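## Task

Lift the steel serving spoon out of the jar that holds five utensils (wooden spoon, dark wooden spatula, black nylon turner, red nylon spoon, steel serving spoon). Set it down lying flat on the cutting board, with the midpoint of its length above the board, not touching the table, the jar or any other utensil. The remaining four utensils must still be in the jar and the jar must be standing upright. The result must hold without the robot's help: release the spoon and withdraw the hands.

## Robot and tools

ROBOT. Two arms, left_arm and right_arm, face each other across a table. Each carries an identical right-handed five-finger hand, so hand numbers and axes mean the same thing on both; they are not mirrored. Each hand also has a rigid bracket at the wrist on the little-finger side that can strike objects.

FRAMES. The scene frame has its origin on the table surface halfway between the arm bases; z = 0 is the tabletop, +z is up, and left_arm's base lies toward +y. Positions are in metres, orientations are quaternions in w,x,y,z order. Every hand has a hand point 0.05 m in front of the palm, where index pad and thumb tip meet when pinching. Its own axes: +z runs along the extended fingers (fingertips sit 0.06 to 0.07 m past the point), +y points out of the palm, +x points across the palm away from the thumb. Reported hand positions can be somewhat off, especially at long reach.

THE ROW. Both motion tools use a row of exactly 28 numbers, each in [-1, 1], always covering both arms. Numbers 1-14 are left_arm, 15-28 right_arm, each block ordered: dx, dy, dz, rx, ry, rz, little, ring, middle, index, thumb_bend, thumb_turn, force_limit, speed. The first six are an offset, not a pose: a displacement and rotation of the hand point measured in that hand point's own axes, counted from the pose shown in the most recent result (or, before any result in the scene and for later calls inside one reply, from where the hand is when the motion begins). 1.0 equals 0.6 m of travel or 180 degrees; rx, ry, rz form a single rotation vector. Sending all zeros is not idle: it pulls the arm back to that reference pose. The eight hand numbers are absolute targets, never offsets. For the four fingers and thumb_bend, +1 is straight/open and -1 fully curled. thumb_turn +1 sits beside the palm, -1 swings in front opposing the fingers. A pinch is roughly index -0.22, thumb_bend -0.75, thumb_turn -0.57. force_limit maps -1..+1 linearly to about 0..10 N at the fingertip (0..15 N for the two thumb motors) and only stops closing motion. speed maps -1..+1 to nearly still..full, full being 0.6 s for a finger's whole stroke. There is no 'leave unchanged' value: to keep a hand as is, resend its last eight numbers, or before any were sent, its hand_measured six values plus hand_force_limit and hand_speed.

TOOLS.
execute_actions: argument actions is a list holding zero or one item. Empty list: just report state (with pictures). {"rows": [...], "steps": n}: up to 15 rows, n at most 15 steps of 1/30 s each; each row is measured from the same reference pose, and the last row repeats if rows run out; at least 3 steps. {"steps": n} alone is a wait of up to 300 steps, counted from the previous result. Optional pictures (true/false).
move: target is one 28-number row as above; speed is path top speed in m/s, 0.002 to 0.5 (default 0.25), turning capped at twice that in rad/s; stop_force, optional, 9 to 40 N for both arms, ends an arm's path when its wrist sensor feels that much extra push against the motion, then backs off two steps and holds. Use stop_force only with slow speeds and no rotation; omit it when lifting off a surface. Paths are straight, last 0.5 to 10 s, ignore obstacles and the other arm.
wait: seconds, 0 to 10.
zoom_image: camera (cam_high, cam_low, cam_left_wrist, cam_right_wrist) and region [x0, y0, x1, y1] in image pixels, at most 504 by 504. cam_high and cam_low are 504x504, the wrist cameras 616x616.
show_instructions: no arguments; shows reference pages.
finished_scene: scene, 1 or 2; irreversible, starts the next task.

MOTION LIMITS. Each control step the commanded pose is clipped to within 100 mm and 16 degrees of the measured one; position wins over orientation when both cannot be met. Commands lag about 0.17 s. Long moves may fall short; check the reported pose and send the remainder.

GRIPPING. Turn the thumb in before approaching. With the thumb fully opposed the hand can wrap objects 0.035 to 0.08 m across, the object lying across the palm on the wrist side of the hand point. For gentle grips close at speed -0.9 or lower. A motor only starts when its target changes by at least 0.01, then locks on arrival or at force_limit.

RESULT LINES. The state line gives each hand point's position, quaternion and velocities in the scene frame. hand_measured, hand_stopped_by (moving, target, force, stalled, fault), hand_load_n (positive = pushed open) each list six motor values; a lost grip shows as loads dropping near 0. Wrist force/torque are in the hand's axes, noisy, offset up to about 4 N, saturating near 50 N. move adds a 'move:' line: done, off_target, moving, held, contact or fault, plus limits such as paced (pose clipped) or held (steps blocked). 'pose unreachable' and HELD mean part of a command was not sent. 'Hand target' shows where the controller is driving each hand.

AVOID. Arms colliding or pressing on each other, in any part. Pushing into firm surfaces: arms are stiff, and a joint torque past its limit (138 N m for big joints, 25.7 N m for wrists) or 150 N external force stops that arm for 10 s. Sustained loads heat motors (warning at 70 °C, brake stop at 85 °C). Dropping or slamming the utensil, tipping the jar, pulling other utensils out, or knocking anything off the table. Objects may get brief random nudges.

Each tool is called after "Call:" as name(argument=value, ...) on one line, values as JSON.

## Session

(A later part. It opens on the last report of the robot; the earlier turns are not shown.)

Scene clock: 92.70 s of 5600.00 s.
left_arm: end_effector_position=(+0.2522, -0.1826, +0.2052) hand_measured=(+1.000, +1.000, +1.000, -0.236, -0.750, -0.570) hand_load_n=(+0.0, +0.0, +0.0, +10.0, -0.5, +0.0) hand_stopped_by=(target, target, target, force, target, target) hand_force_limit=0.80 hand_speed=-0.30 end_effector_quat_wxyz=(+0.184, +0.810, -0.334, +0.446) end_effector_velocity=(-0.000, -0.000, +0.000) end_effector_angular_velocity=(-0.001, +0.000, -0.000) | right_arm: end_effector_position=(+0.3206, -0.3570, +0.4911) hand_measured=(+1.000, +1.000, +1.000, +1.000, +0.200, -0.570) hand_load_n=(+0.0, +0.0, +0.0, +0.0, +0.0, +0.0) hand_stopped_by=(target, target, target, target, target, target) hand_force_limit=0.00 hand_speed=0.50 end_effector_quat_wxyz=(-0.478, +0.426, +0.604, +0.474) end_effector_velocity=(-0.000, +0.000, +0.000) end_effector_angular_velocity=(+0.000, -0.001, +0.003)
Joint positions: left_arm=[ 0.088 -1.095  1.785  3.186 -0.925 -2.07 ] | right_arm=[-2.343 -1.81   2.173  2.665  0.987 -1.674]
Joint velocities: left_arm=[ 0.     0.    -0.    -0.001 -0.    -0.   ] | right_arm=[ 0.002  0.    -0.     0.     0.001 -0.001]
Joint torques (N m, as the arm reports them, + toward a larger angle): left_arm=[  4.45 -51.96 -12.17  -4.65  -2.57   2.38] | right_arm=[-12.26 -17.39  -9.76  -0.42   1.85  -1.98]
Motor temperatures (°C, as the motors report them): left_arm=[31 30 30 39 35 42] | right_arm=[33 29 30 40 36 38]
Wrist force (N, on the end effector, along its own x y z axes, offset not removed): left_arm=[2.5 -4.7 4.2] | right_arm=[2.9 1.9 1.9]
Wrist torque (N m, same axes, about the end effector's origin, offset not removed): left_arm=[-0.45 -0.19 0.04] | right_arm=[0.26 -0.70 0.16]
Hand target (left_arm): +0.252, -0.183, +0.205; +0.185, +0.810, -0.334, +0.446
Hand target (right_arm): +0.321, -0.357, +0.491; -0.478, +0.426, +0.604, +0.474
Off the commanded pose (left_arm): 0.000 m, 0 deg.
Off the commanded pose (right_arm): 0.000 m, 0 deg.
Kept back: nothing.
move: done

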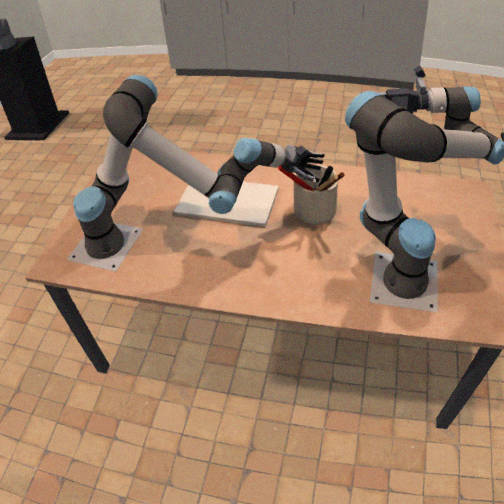

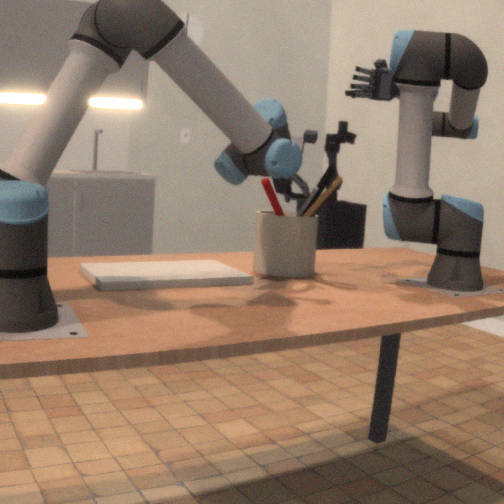

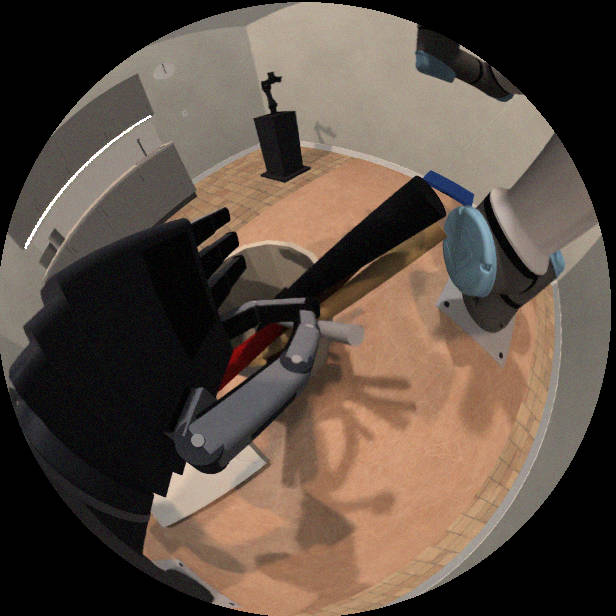

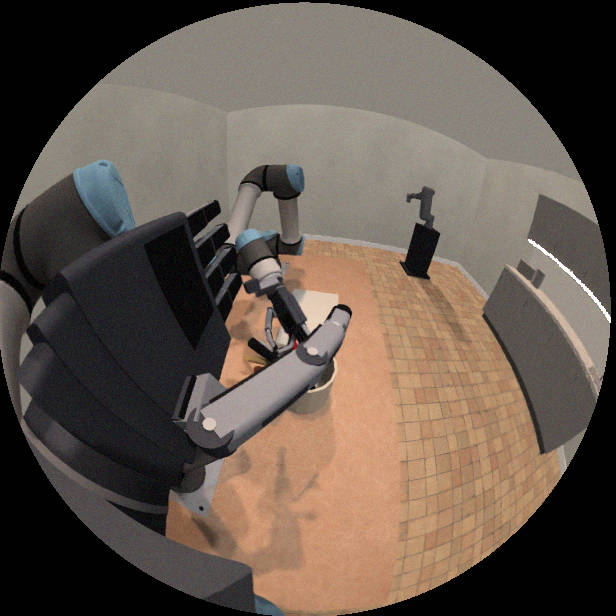

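Call:
move(target=[0,0,-0.03,0,0,0,1,1,1,0.3,-0.75,-0.57,0.2,0.3,0,0,0,0,0,0,1,1,1,1,0.2,-0.57,0,0.5], speed=0.015)

Call:
move(target=[0,0.035,0,0,0,0,1,1,1,0.3,-0.75,-0.57,0.2,0.3,0,0,0,0,0,0,1,1,1,1,0.2,-0.57,0,0.5], speed=0.015, stop_force=9)

Call:
zoom_image(camera="cam_left_wrist", region=[150,200,500,550])

Scene clock: 94.43 s of 5600.00 s.
left_arm: end_effector_position=(+0.2416, -0.1721, +0.2146) hand_measured=(+1.000, +1.000, +1.000, +0.300, -0.750, -0.570) hand_load_n=(+0.0, +0.0, +0.0, +0.0, +0.0, +0.0) hand_stopped_by=(target, target, target, target, target, target) hand_force_limit=0.20 hand_speed=0.30 end_effector_quat_wxyz=(+0.185, +0.810, -0.334, +0.446) end_effector_velocity=(-0.002, +0.002, +0.001) end_effector_angular_velocity=(+0.001, +0.001, +0.000) | right_arm: end_effector_position=(+0.3206, -0.3570, +0.4911) hand_measured=(+1.000, +1.000, +1.000, +1.000, +0.200, -0.570) hand_load_n=(+0.0, +0.0, +0.0, +0.0, +0.0, +0.0) hand_stopped_by=(target, target, target, target, target, target) hand_force_limit=0.00 hand_speed=0.50 end_effector_quat_wxyz=(-0.478, +0.426, +0.604, +0.474) end_effector_velocity=(-0.000, -0.000, +0.000) end_effector_angular_velocity=(+0.000, -0.001, +0.000)
Joint positions: left_arm=[ 0.069 -1.136  1.817  3.204 -0.911 -2.086] | right_arm=[-2.343 -1.81   2.173  2.665  0.987 -1.674]
Joint velocities: left_arm=[-0.003 -0.005  0.005  0.003  0.002 -0.003] | right_arm=[-0.     0.    -0.     0.     0.    -0.001]
Joint torques (N m, as the arm reports them, + toward a larger angle): left_arm=[ -8.35 -50.54 -13.77  -0.03   3.05  -2.3 ] | right_arm=[-12.8  -17.   -10.16  -0.53   1.77  -2.02]
Motor temperatures (°C, as the motors report them): left_arm=[31 30 30 39 35 42] | right_arm=[33 29 30 40 36 38]
Wrist force (N, on the end effector, along its own x y z axes, offset not removed): left_arm=[0.9 0.2 0.6] | right_arm=[1.1 1.4 2.8]
Wrist torque (N m, same axes, about the end effector's origin, offset not removed): left_arm=[0.09 -0.41 0.11] | right_arm=[0.09 -0.43 0.05]
Hand target (left_arm): +0.241, -0.172, +0.215; +0.184, +0.810, -0.334, +0.446
Hand target (right_arm): +0.321, -0.357, +0.491; -0.478, +0.426, +0.604, +0.474
Off the commanded pose (left_arm): 0.000 m, 0 deg.
Off the commanded pose (right_arm): 0.000 m, 0 deg.
Kept back: nothing.
move: done

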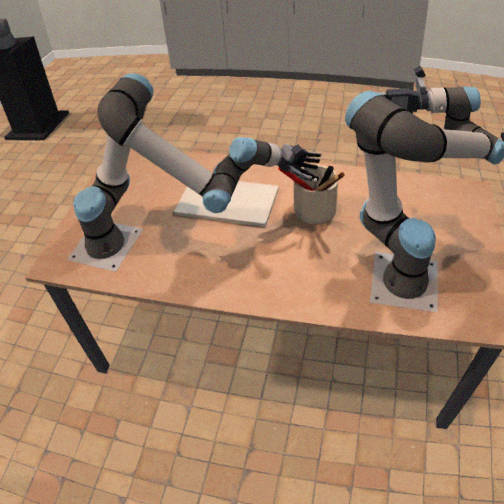

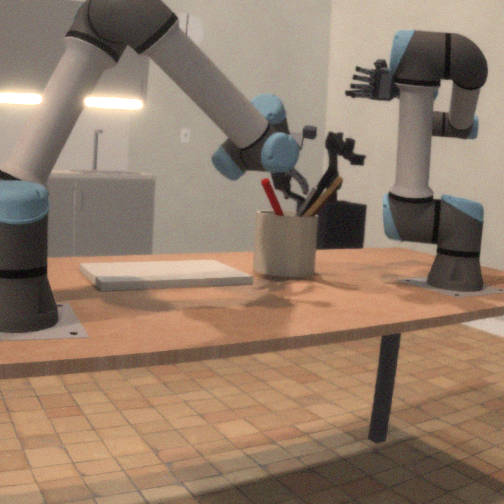

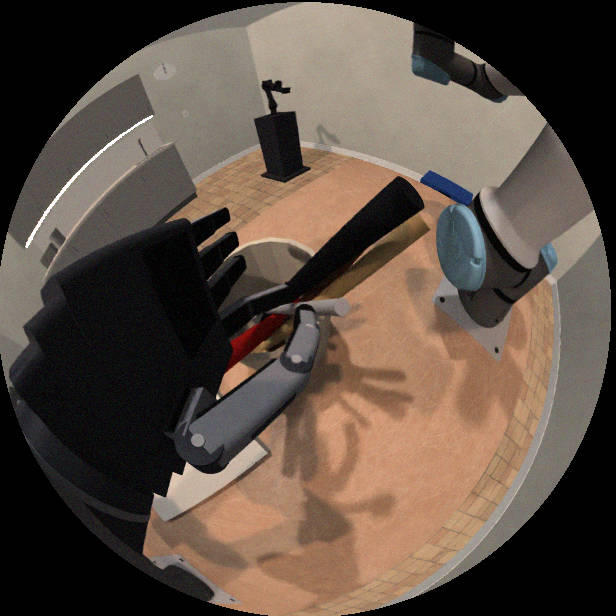

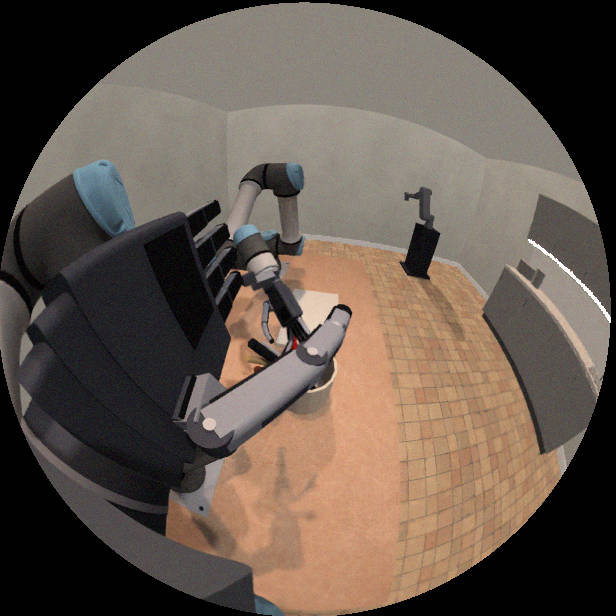

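Scene clock: 96.13 s of 5600.00 s.
left_arm: end_effector_position=(+0.2270, -0.1867, +0.2146) hand_measured=(+1.000, +1.000, +1.000, +0.300, -0.750, -0.570) hand_load_n=(+0.0, +0.0, +0.0, +2.0, -1.5, +0.5) hand_stopped_by=(target, target, target, target, target, target) hand_force_limit=0.20 hand_speed=0.30 end_effector_quat_wxyz=(+0.185, +0.810, -0.334, +0.445) end_effector_velocity=(-0.002, -0.002, -0.000) end_effector_angular_velocity=(+0.001, -0.001, -0.000) | right_arm: end_effector_position=(+0.3206, -0.3570, +0.4911) hand_measured=(+1.000, +1.000, +1.000, +1.000, +0.200, -0.570) hand_load_n=(+0.0, +0.0, +0.0, +0.0, +0.0, +0.0) hand_stopped_by=(target, target, target, target, target, target) hand_force_limit=0.00 hand_speed=0.50 end_effector_quat_wxyz=(-0.478, +0.426, +0.604, +0.474) end_effector_velocity=(+0.000, -0.000, +0.000) end_effector_angular_velocity=(+0.000, -0.000, -0.001)
Joint positions: left_arm=[ 0.044 -1.117  1.784  3.232 -0.893 -2.108] | right_arm=[-2.343 -1.81   2.173  2.665  0.987 -1.674]
Joint velocities: left_arm=[-0.003  0.003 -0.005  0.003  0.003 -0.002] | right_arm=[-0.001  0.    -0.     0.    -0.    -0.   ]
Joint torques (N m, as the arm reports them, + toward a larger angle): left_arm=[-12.15 -25.92 -27.64   0.65   1.04  -2.47] | right_arm=[-11.98 -17.36  -8.47  -0.5    1.94  -1.83]
Motor temperatures (°C, as the motors report them): left_arm=[31 30 30 39 35 42] | right_arm=[33 29 30 40 36 38]
Wrist force (N, on the end effector, along its own x y z axes, offset not removed): left_arm=[3.7 -6.6 0.7] | right_arm=[0.0 2.1 1.9]
Wrist torque (N m, same axes, about the end effector's origin, offset not removed): left_arm=[-0.23 -0.05 0.18] | right_arm=[0.38 -0.18 0.02]
Hand target (left_arm): +0.227, -0.187, +0.215; +0.185, +0.810, -0.334, +0.445
Hand target (right_arm): +0.321, -0.357, +0.491; -0.478, +0.426, +0.604, +0.474
Off the commanded pose (left_arm): 0.000 m, 0 deg.
Off the commanded pose (right_arm): 0.000 m, 0 deg.
Kept back: nothing.
move: done

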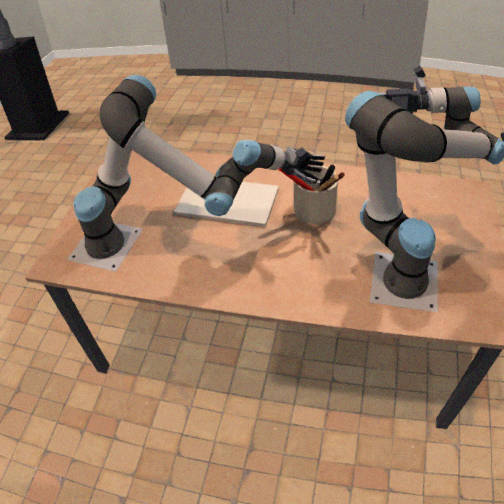

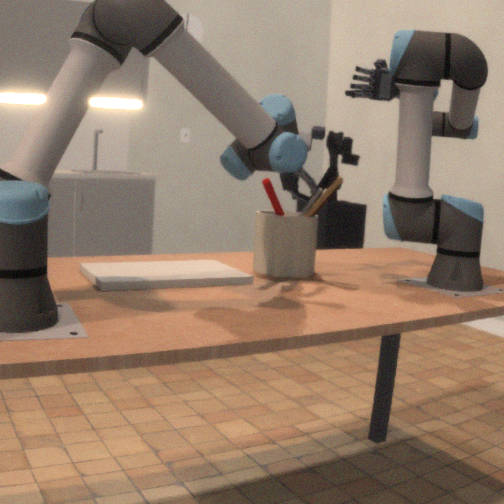

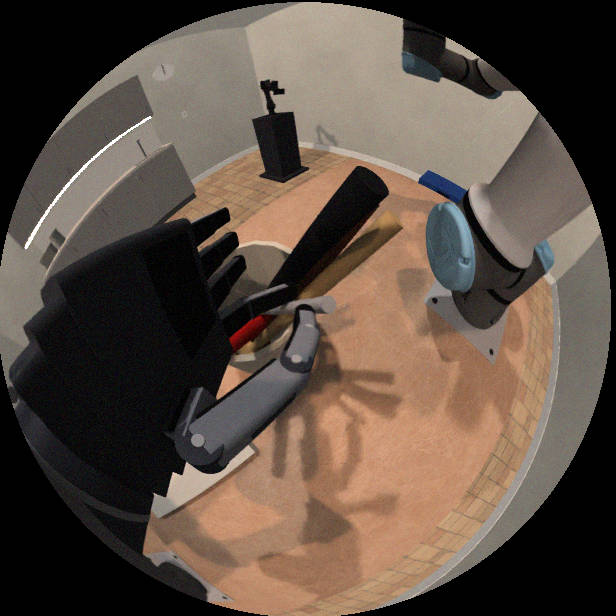

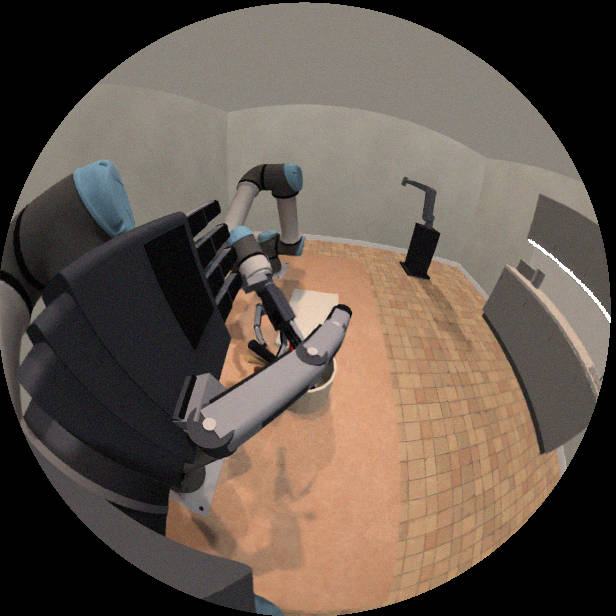

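Region (150, 200, 500, 550) of cam_left_wrist's 616x616 image, scaled by 1.440, with more detail than that image has.

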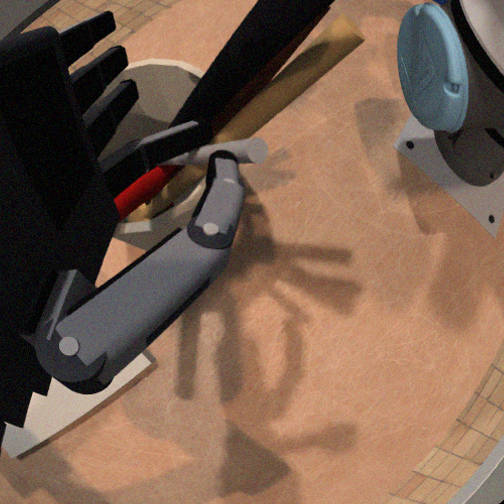

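Call:
move(target=[0,0,0.01,0,0,0,1,1,1,-0.6,-0.75,-0.57,0.8,-0.5,0,0,0,0,0,0,1,1,1,1,0.2,-0.57,0,0.5], speed=0.005)

Call:
zoom_image(camera="cam_left_wrist", region=[150,200,500,550])

Scene clock: 97.80 s of 5600.00 s.
left_arm: end_effector_position=(+0.2305, -0.1902, +0.2115) hand_measured=(+1.000, +1.000, +1.000, -0.240, -0.750, -0.570) hand_load_n=(+0.0, +0.0, +0.0, +10.0, -1.5, -1.5) hand_stopped_by=(target, target, target, force, target, target) hand_force_limit=0.80 hand_speed=-0.50 end_effector_quat_wxyz=(+0.185, +0.810, -0.334, +0.446) end_effector_velocity=(+0.001, -0.001, -0.001) end_effector_angular_velocity=(+0.001, -0.001, +0.000) | right_arm: end_effector_position=(+0.3206, -0.3570, +0.4911) hand_measured=(+1.000, +1.000, +1.000, +1.000, +0.200, -0.570) hand_load_n=(+0.0, +0.0, +0.0, +0.0, +0.0, +0.0) hand_stopped_by=(target, target, target, target, target, target) hand_force_limit=0.00 hand_speed=0.50 end_effector_quat_wxyz=(-0.478, +0.426, +0.604, +0.474) end_effector_velocity=(+0.000, +0.000, +0.000) end_effector_angular_velocity=(+0.000, -0.001, -0.000)
Joint positions: left_arm=[ 0.05  -1.104  1.773  3.226 -0.897 -2.102] | right_arm=[-2.343 -1.81   2.173  2.665  0.987 -1.674]
Joint velocities: left_arm=[ 0.001  0.003 -0.003 -0.     0.     0.002] | right_arm=[ 0.001  0.     0.    -0.    -0.001 -0.001]
Joint torques (N m, as the arm reports them, + toward a larger angle): left_arm=[  1.8  -16.94 -19.48  -1.85  -3.79   2.91] | right_arm=[-13.12 -17.24  -8.81  -0.6    1.76  -1.98]
Motor temperatures (°C, as the motors report them): left_arm=[31 30 30 39 35 42] | right_arm=[33 29 30 40 36 38]
Wrist force (N, on the end effector, along its own x y z axes, offset not removed): left_arm=[12.9 -6.4 -6.0] | right_arm=[1.9 1.0 2.3]
Wrist torque (N m, same axes, about the end effector's origin, offset not removed): left_arm=[-0.25 -0.20 0.00] | right_arm=[0.14 -0.45 0.04]
Hand target (left_arm): +0.231, -0.190, +0.211; +0.185, +0.810, -0.334, +0.446
Hand target (right_arm): +0.321, -0.357, +0.491; -0.478, +0.426, +0.604, +0.474
Off the commanded pose (left_arm): 0.000 m, 0 deg.
Off the commanded pose (right_arm): 0.000 m, 0 deg.
Kept back: nothing.
move: done

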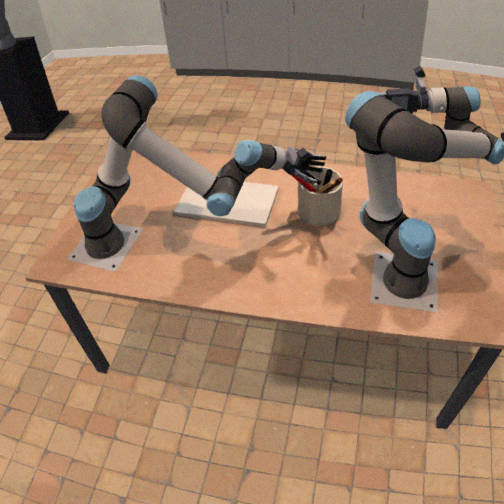

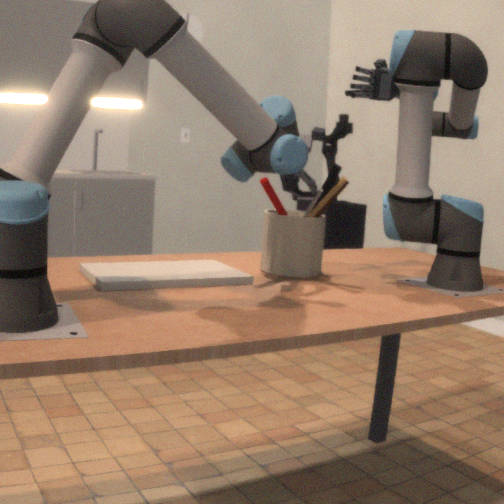

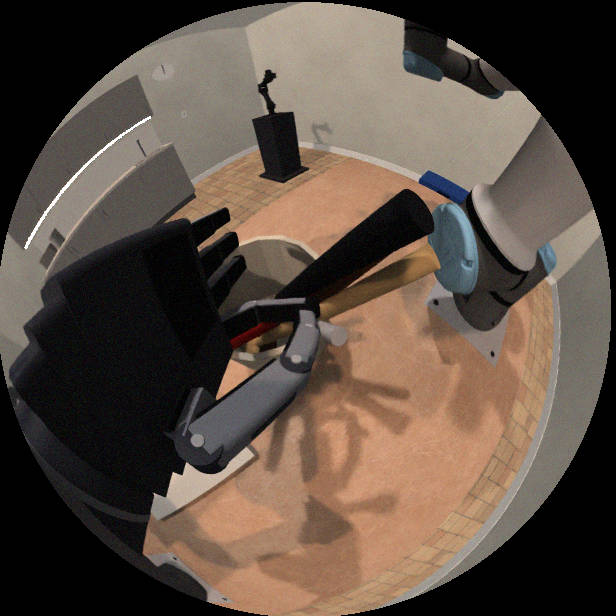

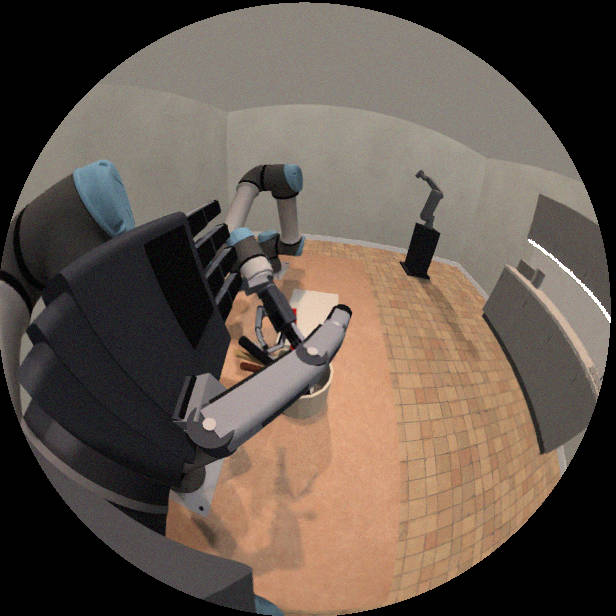

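Region (150, 200, 500, 550) of cam_left_wrist's 616x616 image, scaled by 1.440, with more detail than that image has.

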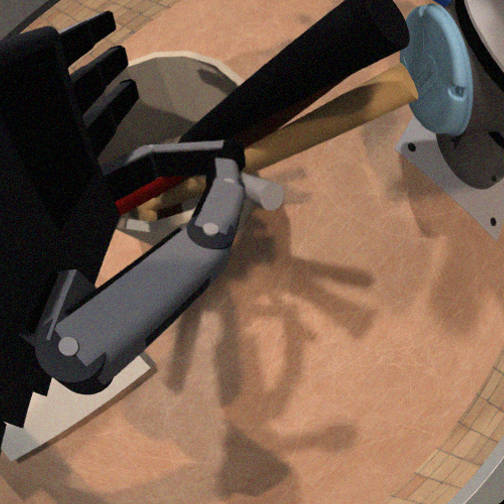

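Call:
move(target=[0.03,-0.05,-0.03,0,0,0,1,1,1,0.35,-0.75,-0.57,0.2,0.3,0,0,0,0,0,0,1,1,1,1,0.2,-0.57,0,0.5], speed=0.03)

Call:
move(target=[0,0,0,0,0,0.17,1,1,1,0.35,-0.75,-0.57,0.2,0.3,0,0,0,0,0,0,1,1,1,1,0.2,-0.57,0,0.5], speed=0.1)

Call:
zoom_image(camera="cam_left_wrist", region=[150,200,500,550])

Call:
zoom_image(camera="cam_high", region=[230,120,390,240])

Scene clock: 99.73 s of 5600.00 s.
left_arm: end_effector_position=(+0.2476, -0.1652, +0.2362) hand_measured=(+1.000, +1.000, +1.000, +0.350, -0.750, -0.570) hand_load_n=(+0.0, +0.0, +0.0, +0.0, +0.0, +0.0) hand_stopped_by=(target, target, target, target, target, target) hand_force_limit=0.20 hand_speed=0.30 end_effector_quat_wxyz=(+0.185, +0.810, -0.334, +0.446) end_effector_velocity=(+0.002, +0.002, +0.002) end_effector_angular_velocity=(-0.001, -0.001, +0.001) | right_arm: end_effector_position=(+0.3206, -0.3570, +0.4911) hand_measured=(+1.000, +1.000, +1.000, +1.000, +0.200, -0.570) hand_load_n=(+0.0, +0.0, +0.0, +0.0, +0.0, +0.0) hand_stopped_by=(target, target, target, target, target, target) hand_force_limit=0.00 hand_speed=0.50 end_effector_quat_wxyz=(-0.478, +0.426, +0.604, +0.474) end_effector_velocity=(-0.000, +0.000, -0.000) end_effector_angular_velocity=(+0.000, +0.001, +0.001)
Joint positions: left_arm=[ 0.08  -1.178  1.813  3.244 -0.919 -2.077] | right_arm=[-2.343 -1.81   2.173  2.665  0.987 -1.674]
Joint velocities: left_arm=[ 0.002 -0.006  0.003  0.001 -0.     0.002] | right_arm=[ 0.001  0.     0.    -0.     0.     0.   ]
Joint torques (N m, as the arm reports them, + toward a larger angle): left_arm=[  8.41 -48.06 -13.55   0.08  -1.34   2.26] | right_arm=[-11.79 -18.05  -8.6   -0.59   1.66  -2.05]
Motor temperatures (°C, as the motors report them): left_arm=[31 30 30 39 35 42] | right_arm=[33 29 30 40 36 38]
Wrist force (N, on the end effector, along its own x y z axes, offset not removed): left_arm=[0.5 -0.8 2.9] | right_arm=[2.2 2.7 1.0]
Wrist torque (N m, same axes, about the end effector's origin, offset not removed): left_arm=[-0.26 -0.42 0.13] | right_arm=[0.55 -0.46 0.26]
Hand target (left_arm): +0.248, -0.165, +0.236; +0.185, +0.810, -0.334, +0.446
Hand target (right_arm): +0.321, -0.357, +0.491; -0.478, +0.426, +0.604, +0.474
Off the commanded pose (left_arm): 0.000 m, 0 deg.
Off the commanded pose (right_arm): 0.000 m, 0 deg.
Kept back: nothing.
move: done

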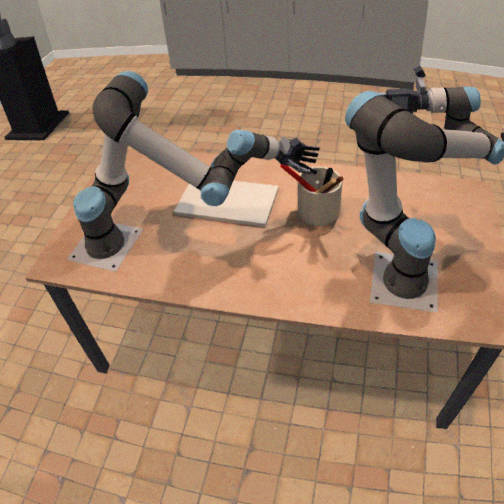

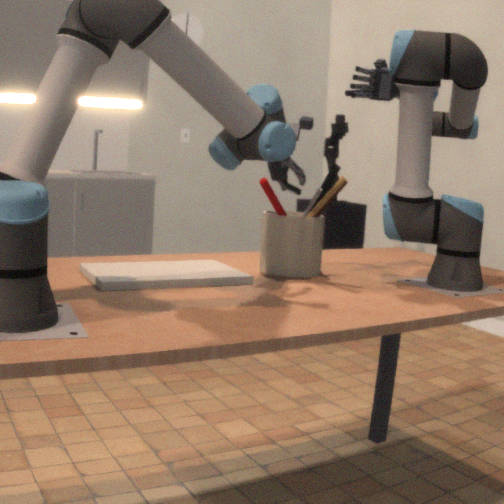

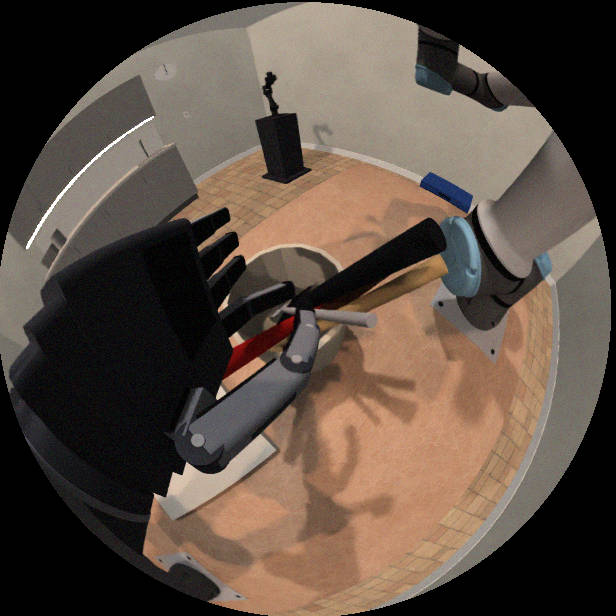

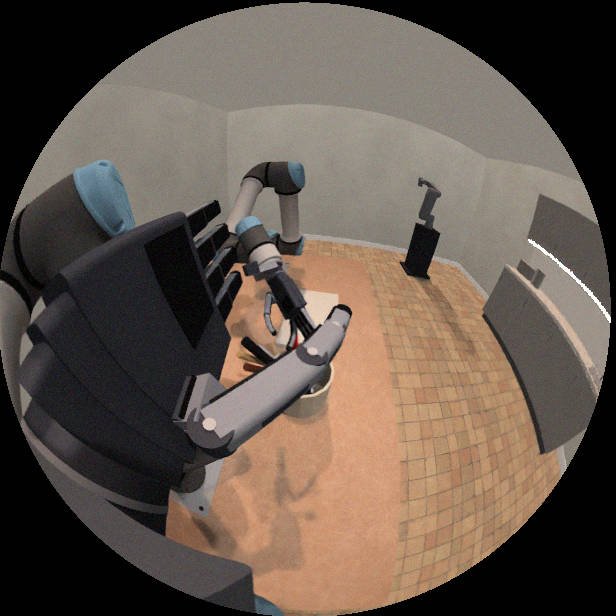

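Scene clock: 102.83 s of 5600.00 s.
left_arm: end_effector_position=(+0.2476, -0.1652, +0.2362) hand_measured=(+1.000, +1.000, +1.000, +0.350, -0.750, -0.570) hand_load_n=(+0.0, +0.0, +0.0, +0.0, +0.0, +0.0) hand_stopped_by=(target, target, target, target, target, target) hand_force_limit=0.20 hand_speed=0.30 end_effector_quat_wxyz=(+0.061, +0.694, -0.535, +0.478) end_effector_velocity=(-0.001, +0.000, -0.001) end_effector_angular_velocity=(+0.010, -0.009, -0.010) | right_arm: end_effector_position=(+0.3206, -0.3570, +0.4911) hand_measured=(+1.000, +1.000, +1.000, +1.000, +0.200, -0.570) hand_load_n=(+0.0, +0.0, +0.0, +0.0, +0.0, +0.0) hand_stopped_by=(target, target, target, target, target, target) hand_force_limit=0.00 hand_speed=0.50 end_effector_quat_wxyz=(-0.478, +0.426, +0.604, +0.474) end_effector_velocity=(+0.000, +0.000, +0.000) end_effector_angular_velocity=(+0.000, -0.001, -0.000)
Joint positions: left_arm=[ 0.068 -1.158  1.715  3.33  -0.91  -1.554] | right_arm=[-2.343 -1.81   2.173  2.665  0.987 -1.674]
Joint velocities: left_arm=[-0.001  0.001 -0.002  0.002 -0.     0.015] | right_arm=[ 0.001  0.    -0.    -0.    -0.001 -0.001]
Joint torques (N m, as the arm reports them, + toward a larger angle): left_arm=[ -7.94 -28.11 -29.13   0.1    3.01   2.27] | right_arm=[-12.25 -16.75  -8.99  -0.68   1.77  -2.02]
Motor temperatures (°C, as the motors report them): left_arm=[31 30 30 39 35 42] | right_arm=[33 29 30 40 36 38]
Wrist force (N, on the end effector, along its own x y z axes, offset not removed): left_arm=[-0.5 -1.1 1.1] | right_arm=[1.3 1.5 1.3]
Wrist torque (N m, same axes, about the end effector's origin, offset not removed): left_arm=[-0.21 -0.17 0.05] | right_arm=[0.26 -0.45 0.07]
Hand target (left_arm): +0.248, -0.165, +0.236; +0.060, +0.693, -0.536, +0.478
Hand target (right_arm): +0.321, -0.357, +0.491; -0.478, +0.426, +0.604, +0.474
Off the commanded pose (left_arm): 0.000 m, 0 deg.
Off the commanded pose (right_arm): 0.000 m, 0 deg.
Kept back: nothing.
move: done

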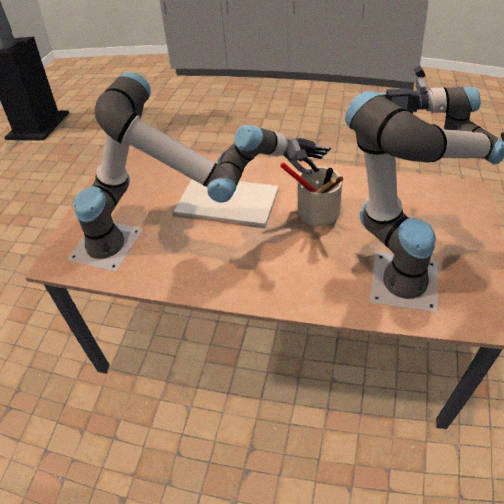

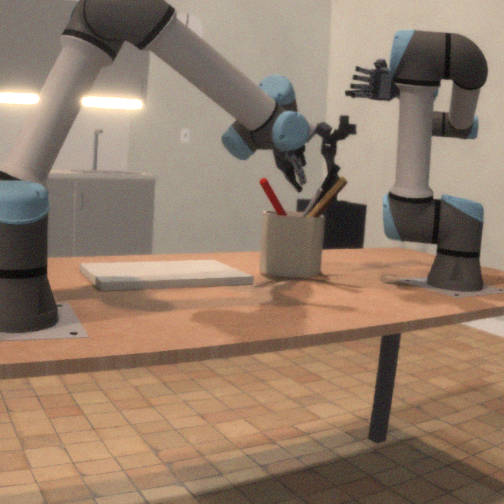

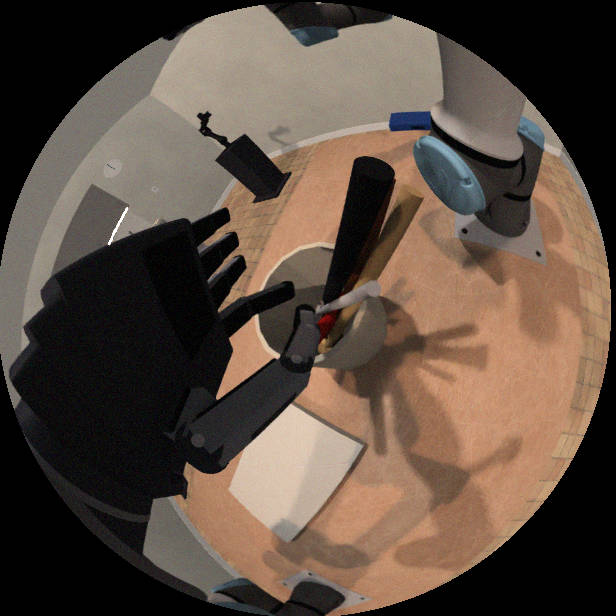

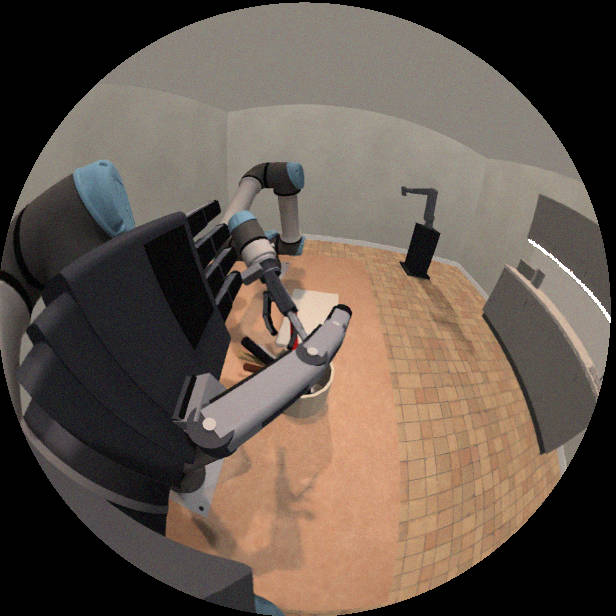

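Region (150, 200, 500, 550) of cam_left_wrist's 616x616 image, scaled by 1.440, with more detail than that image has.

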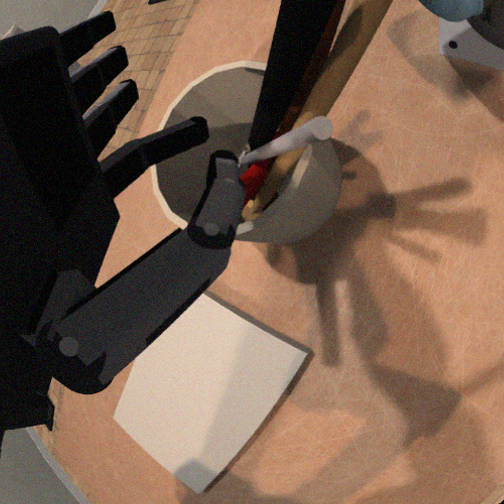

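Region (230, 120, 390, 240) of cam_high's 504x504 image, scaled by 3.150, with more detail than that image has; it fills the top 378 rows of this view, and the rest is white.

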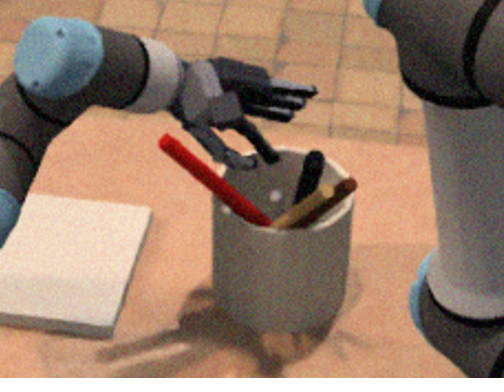

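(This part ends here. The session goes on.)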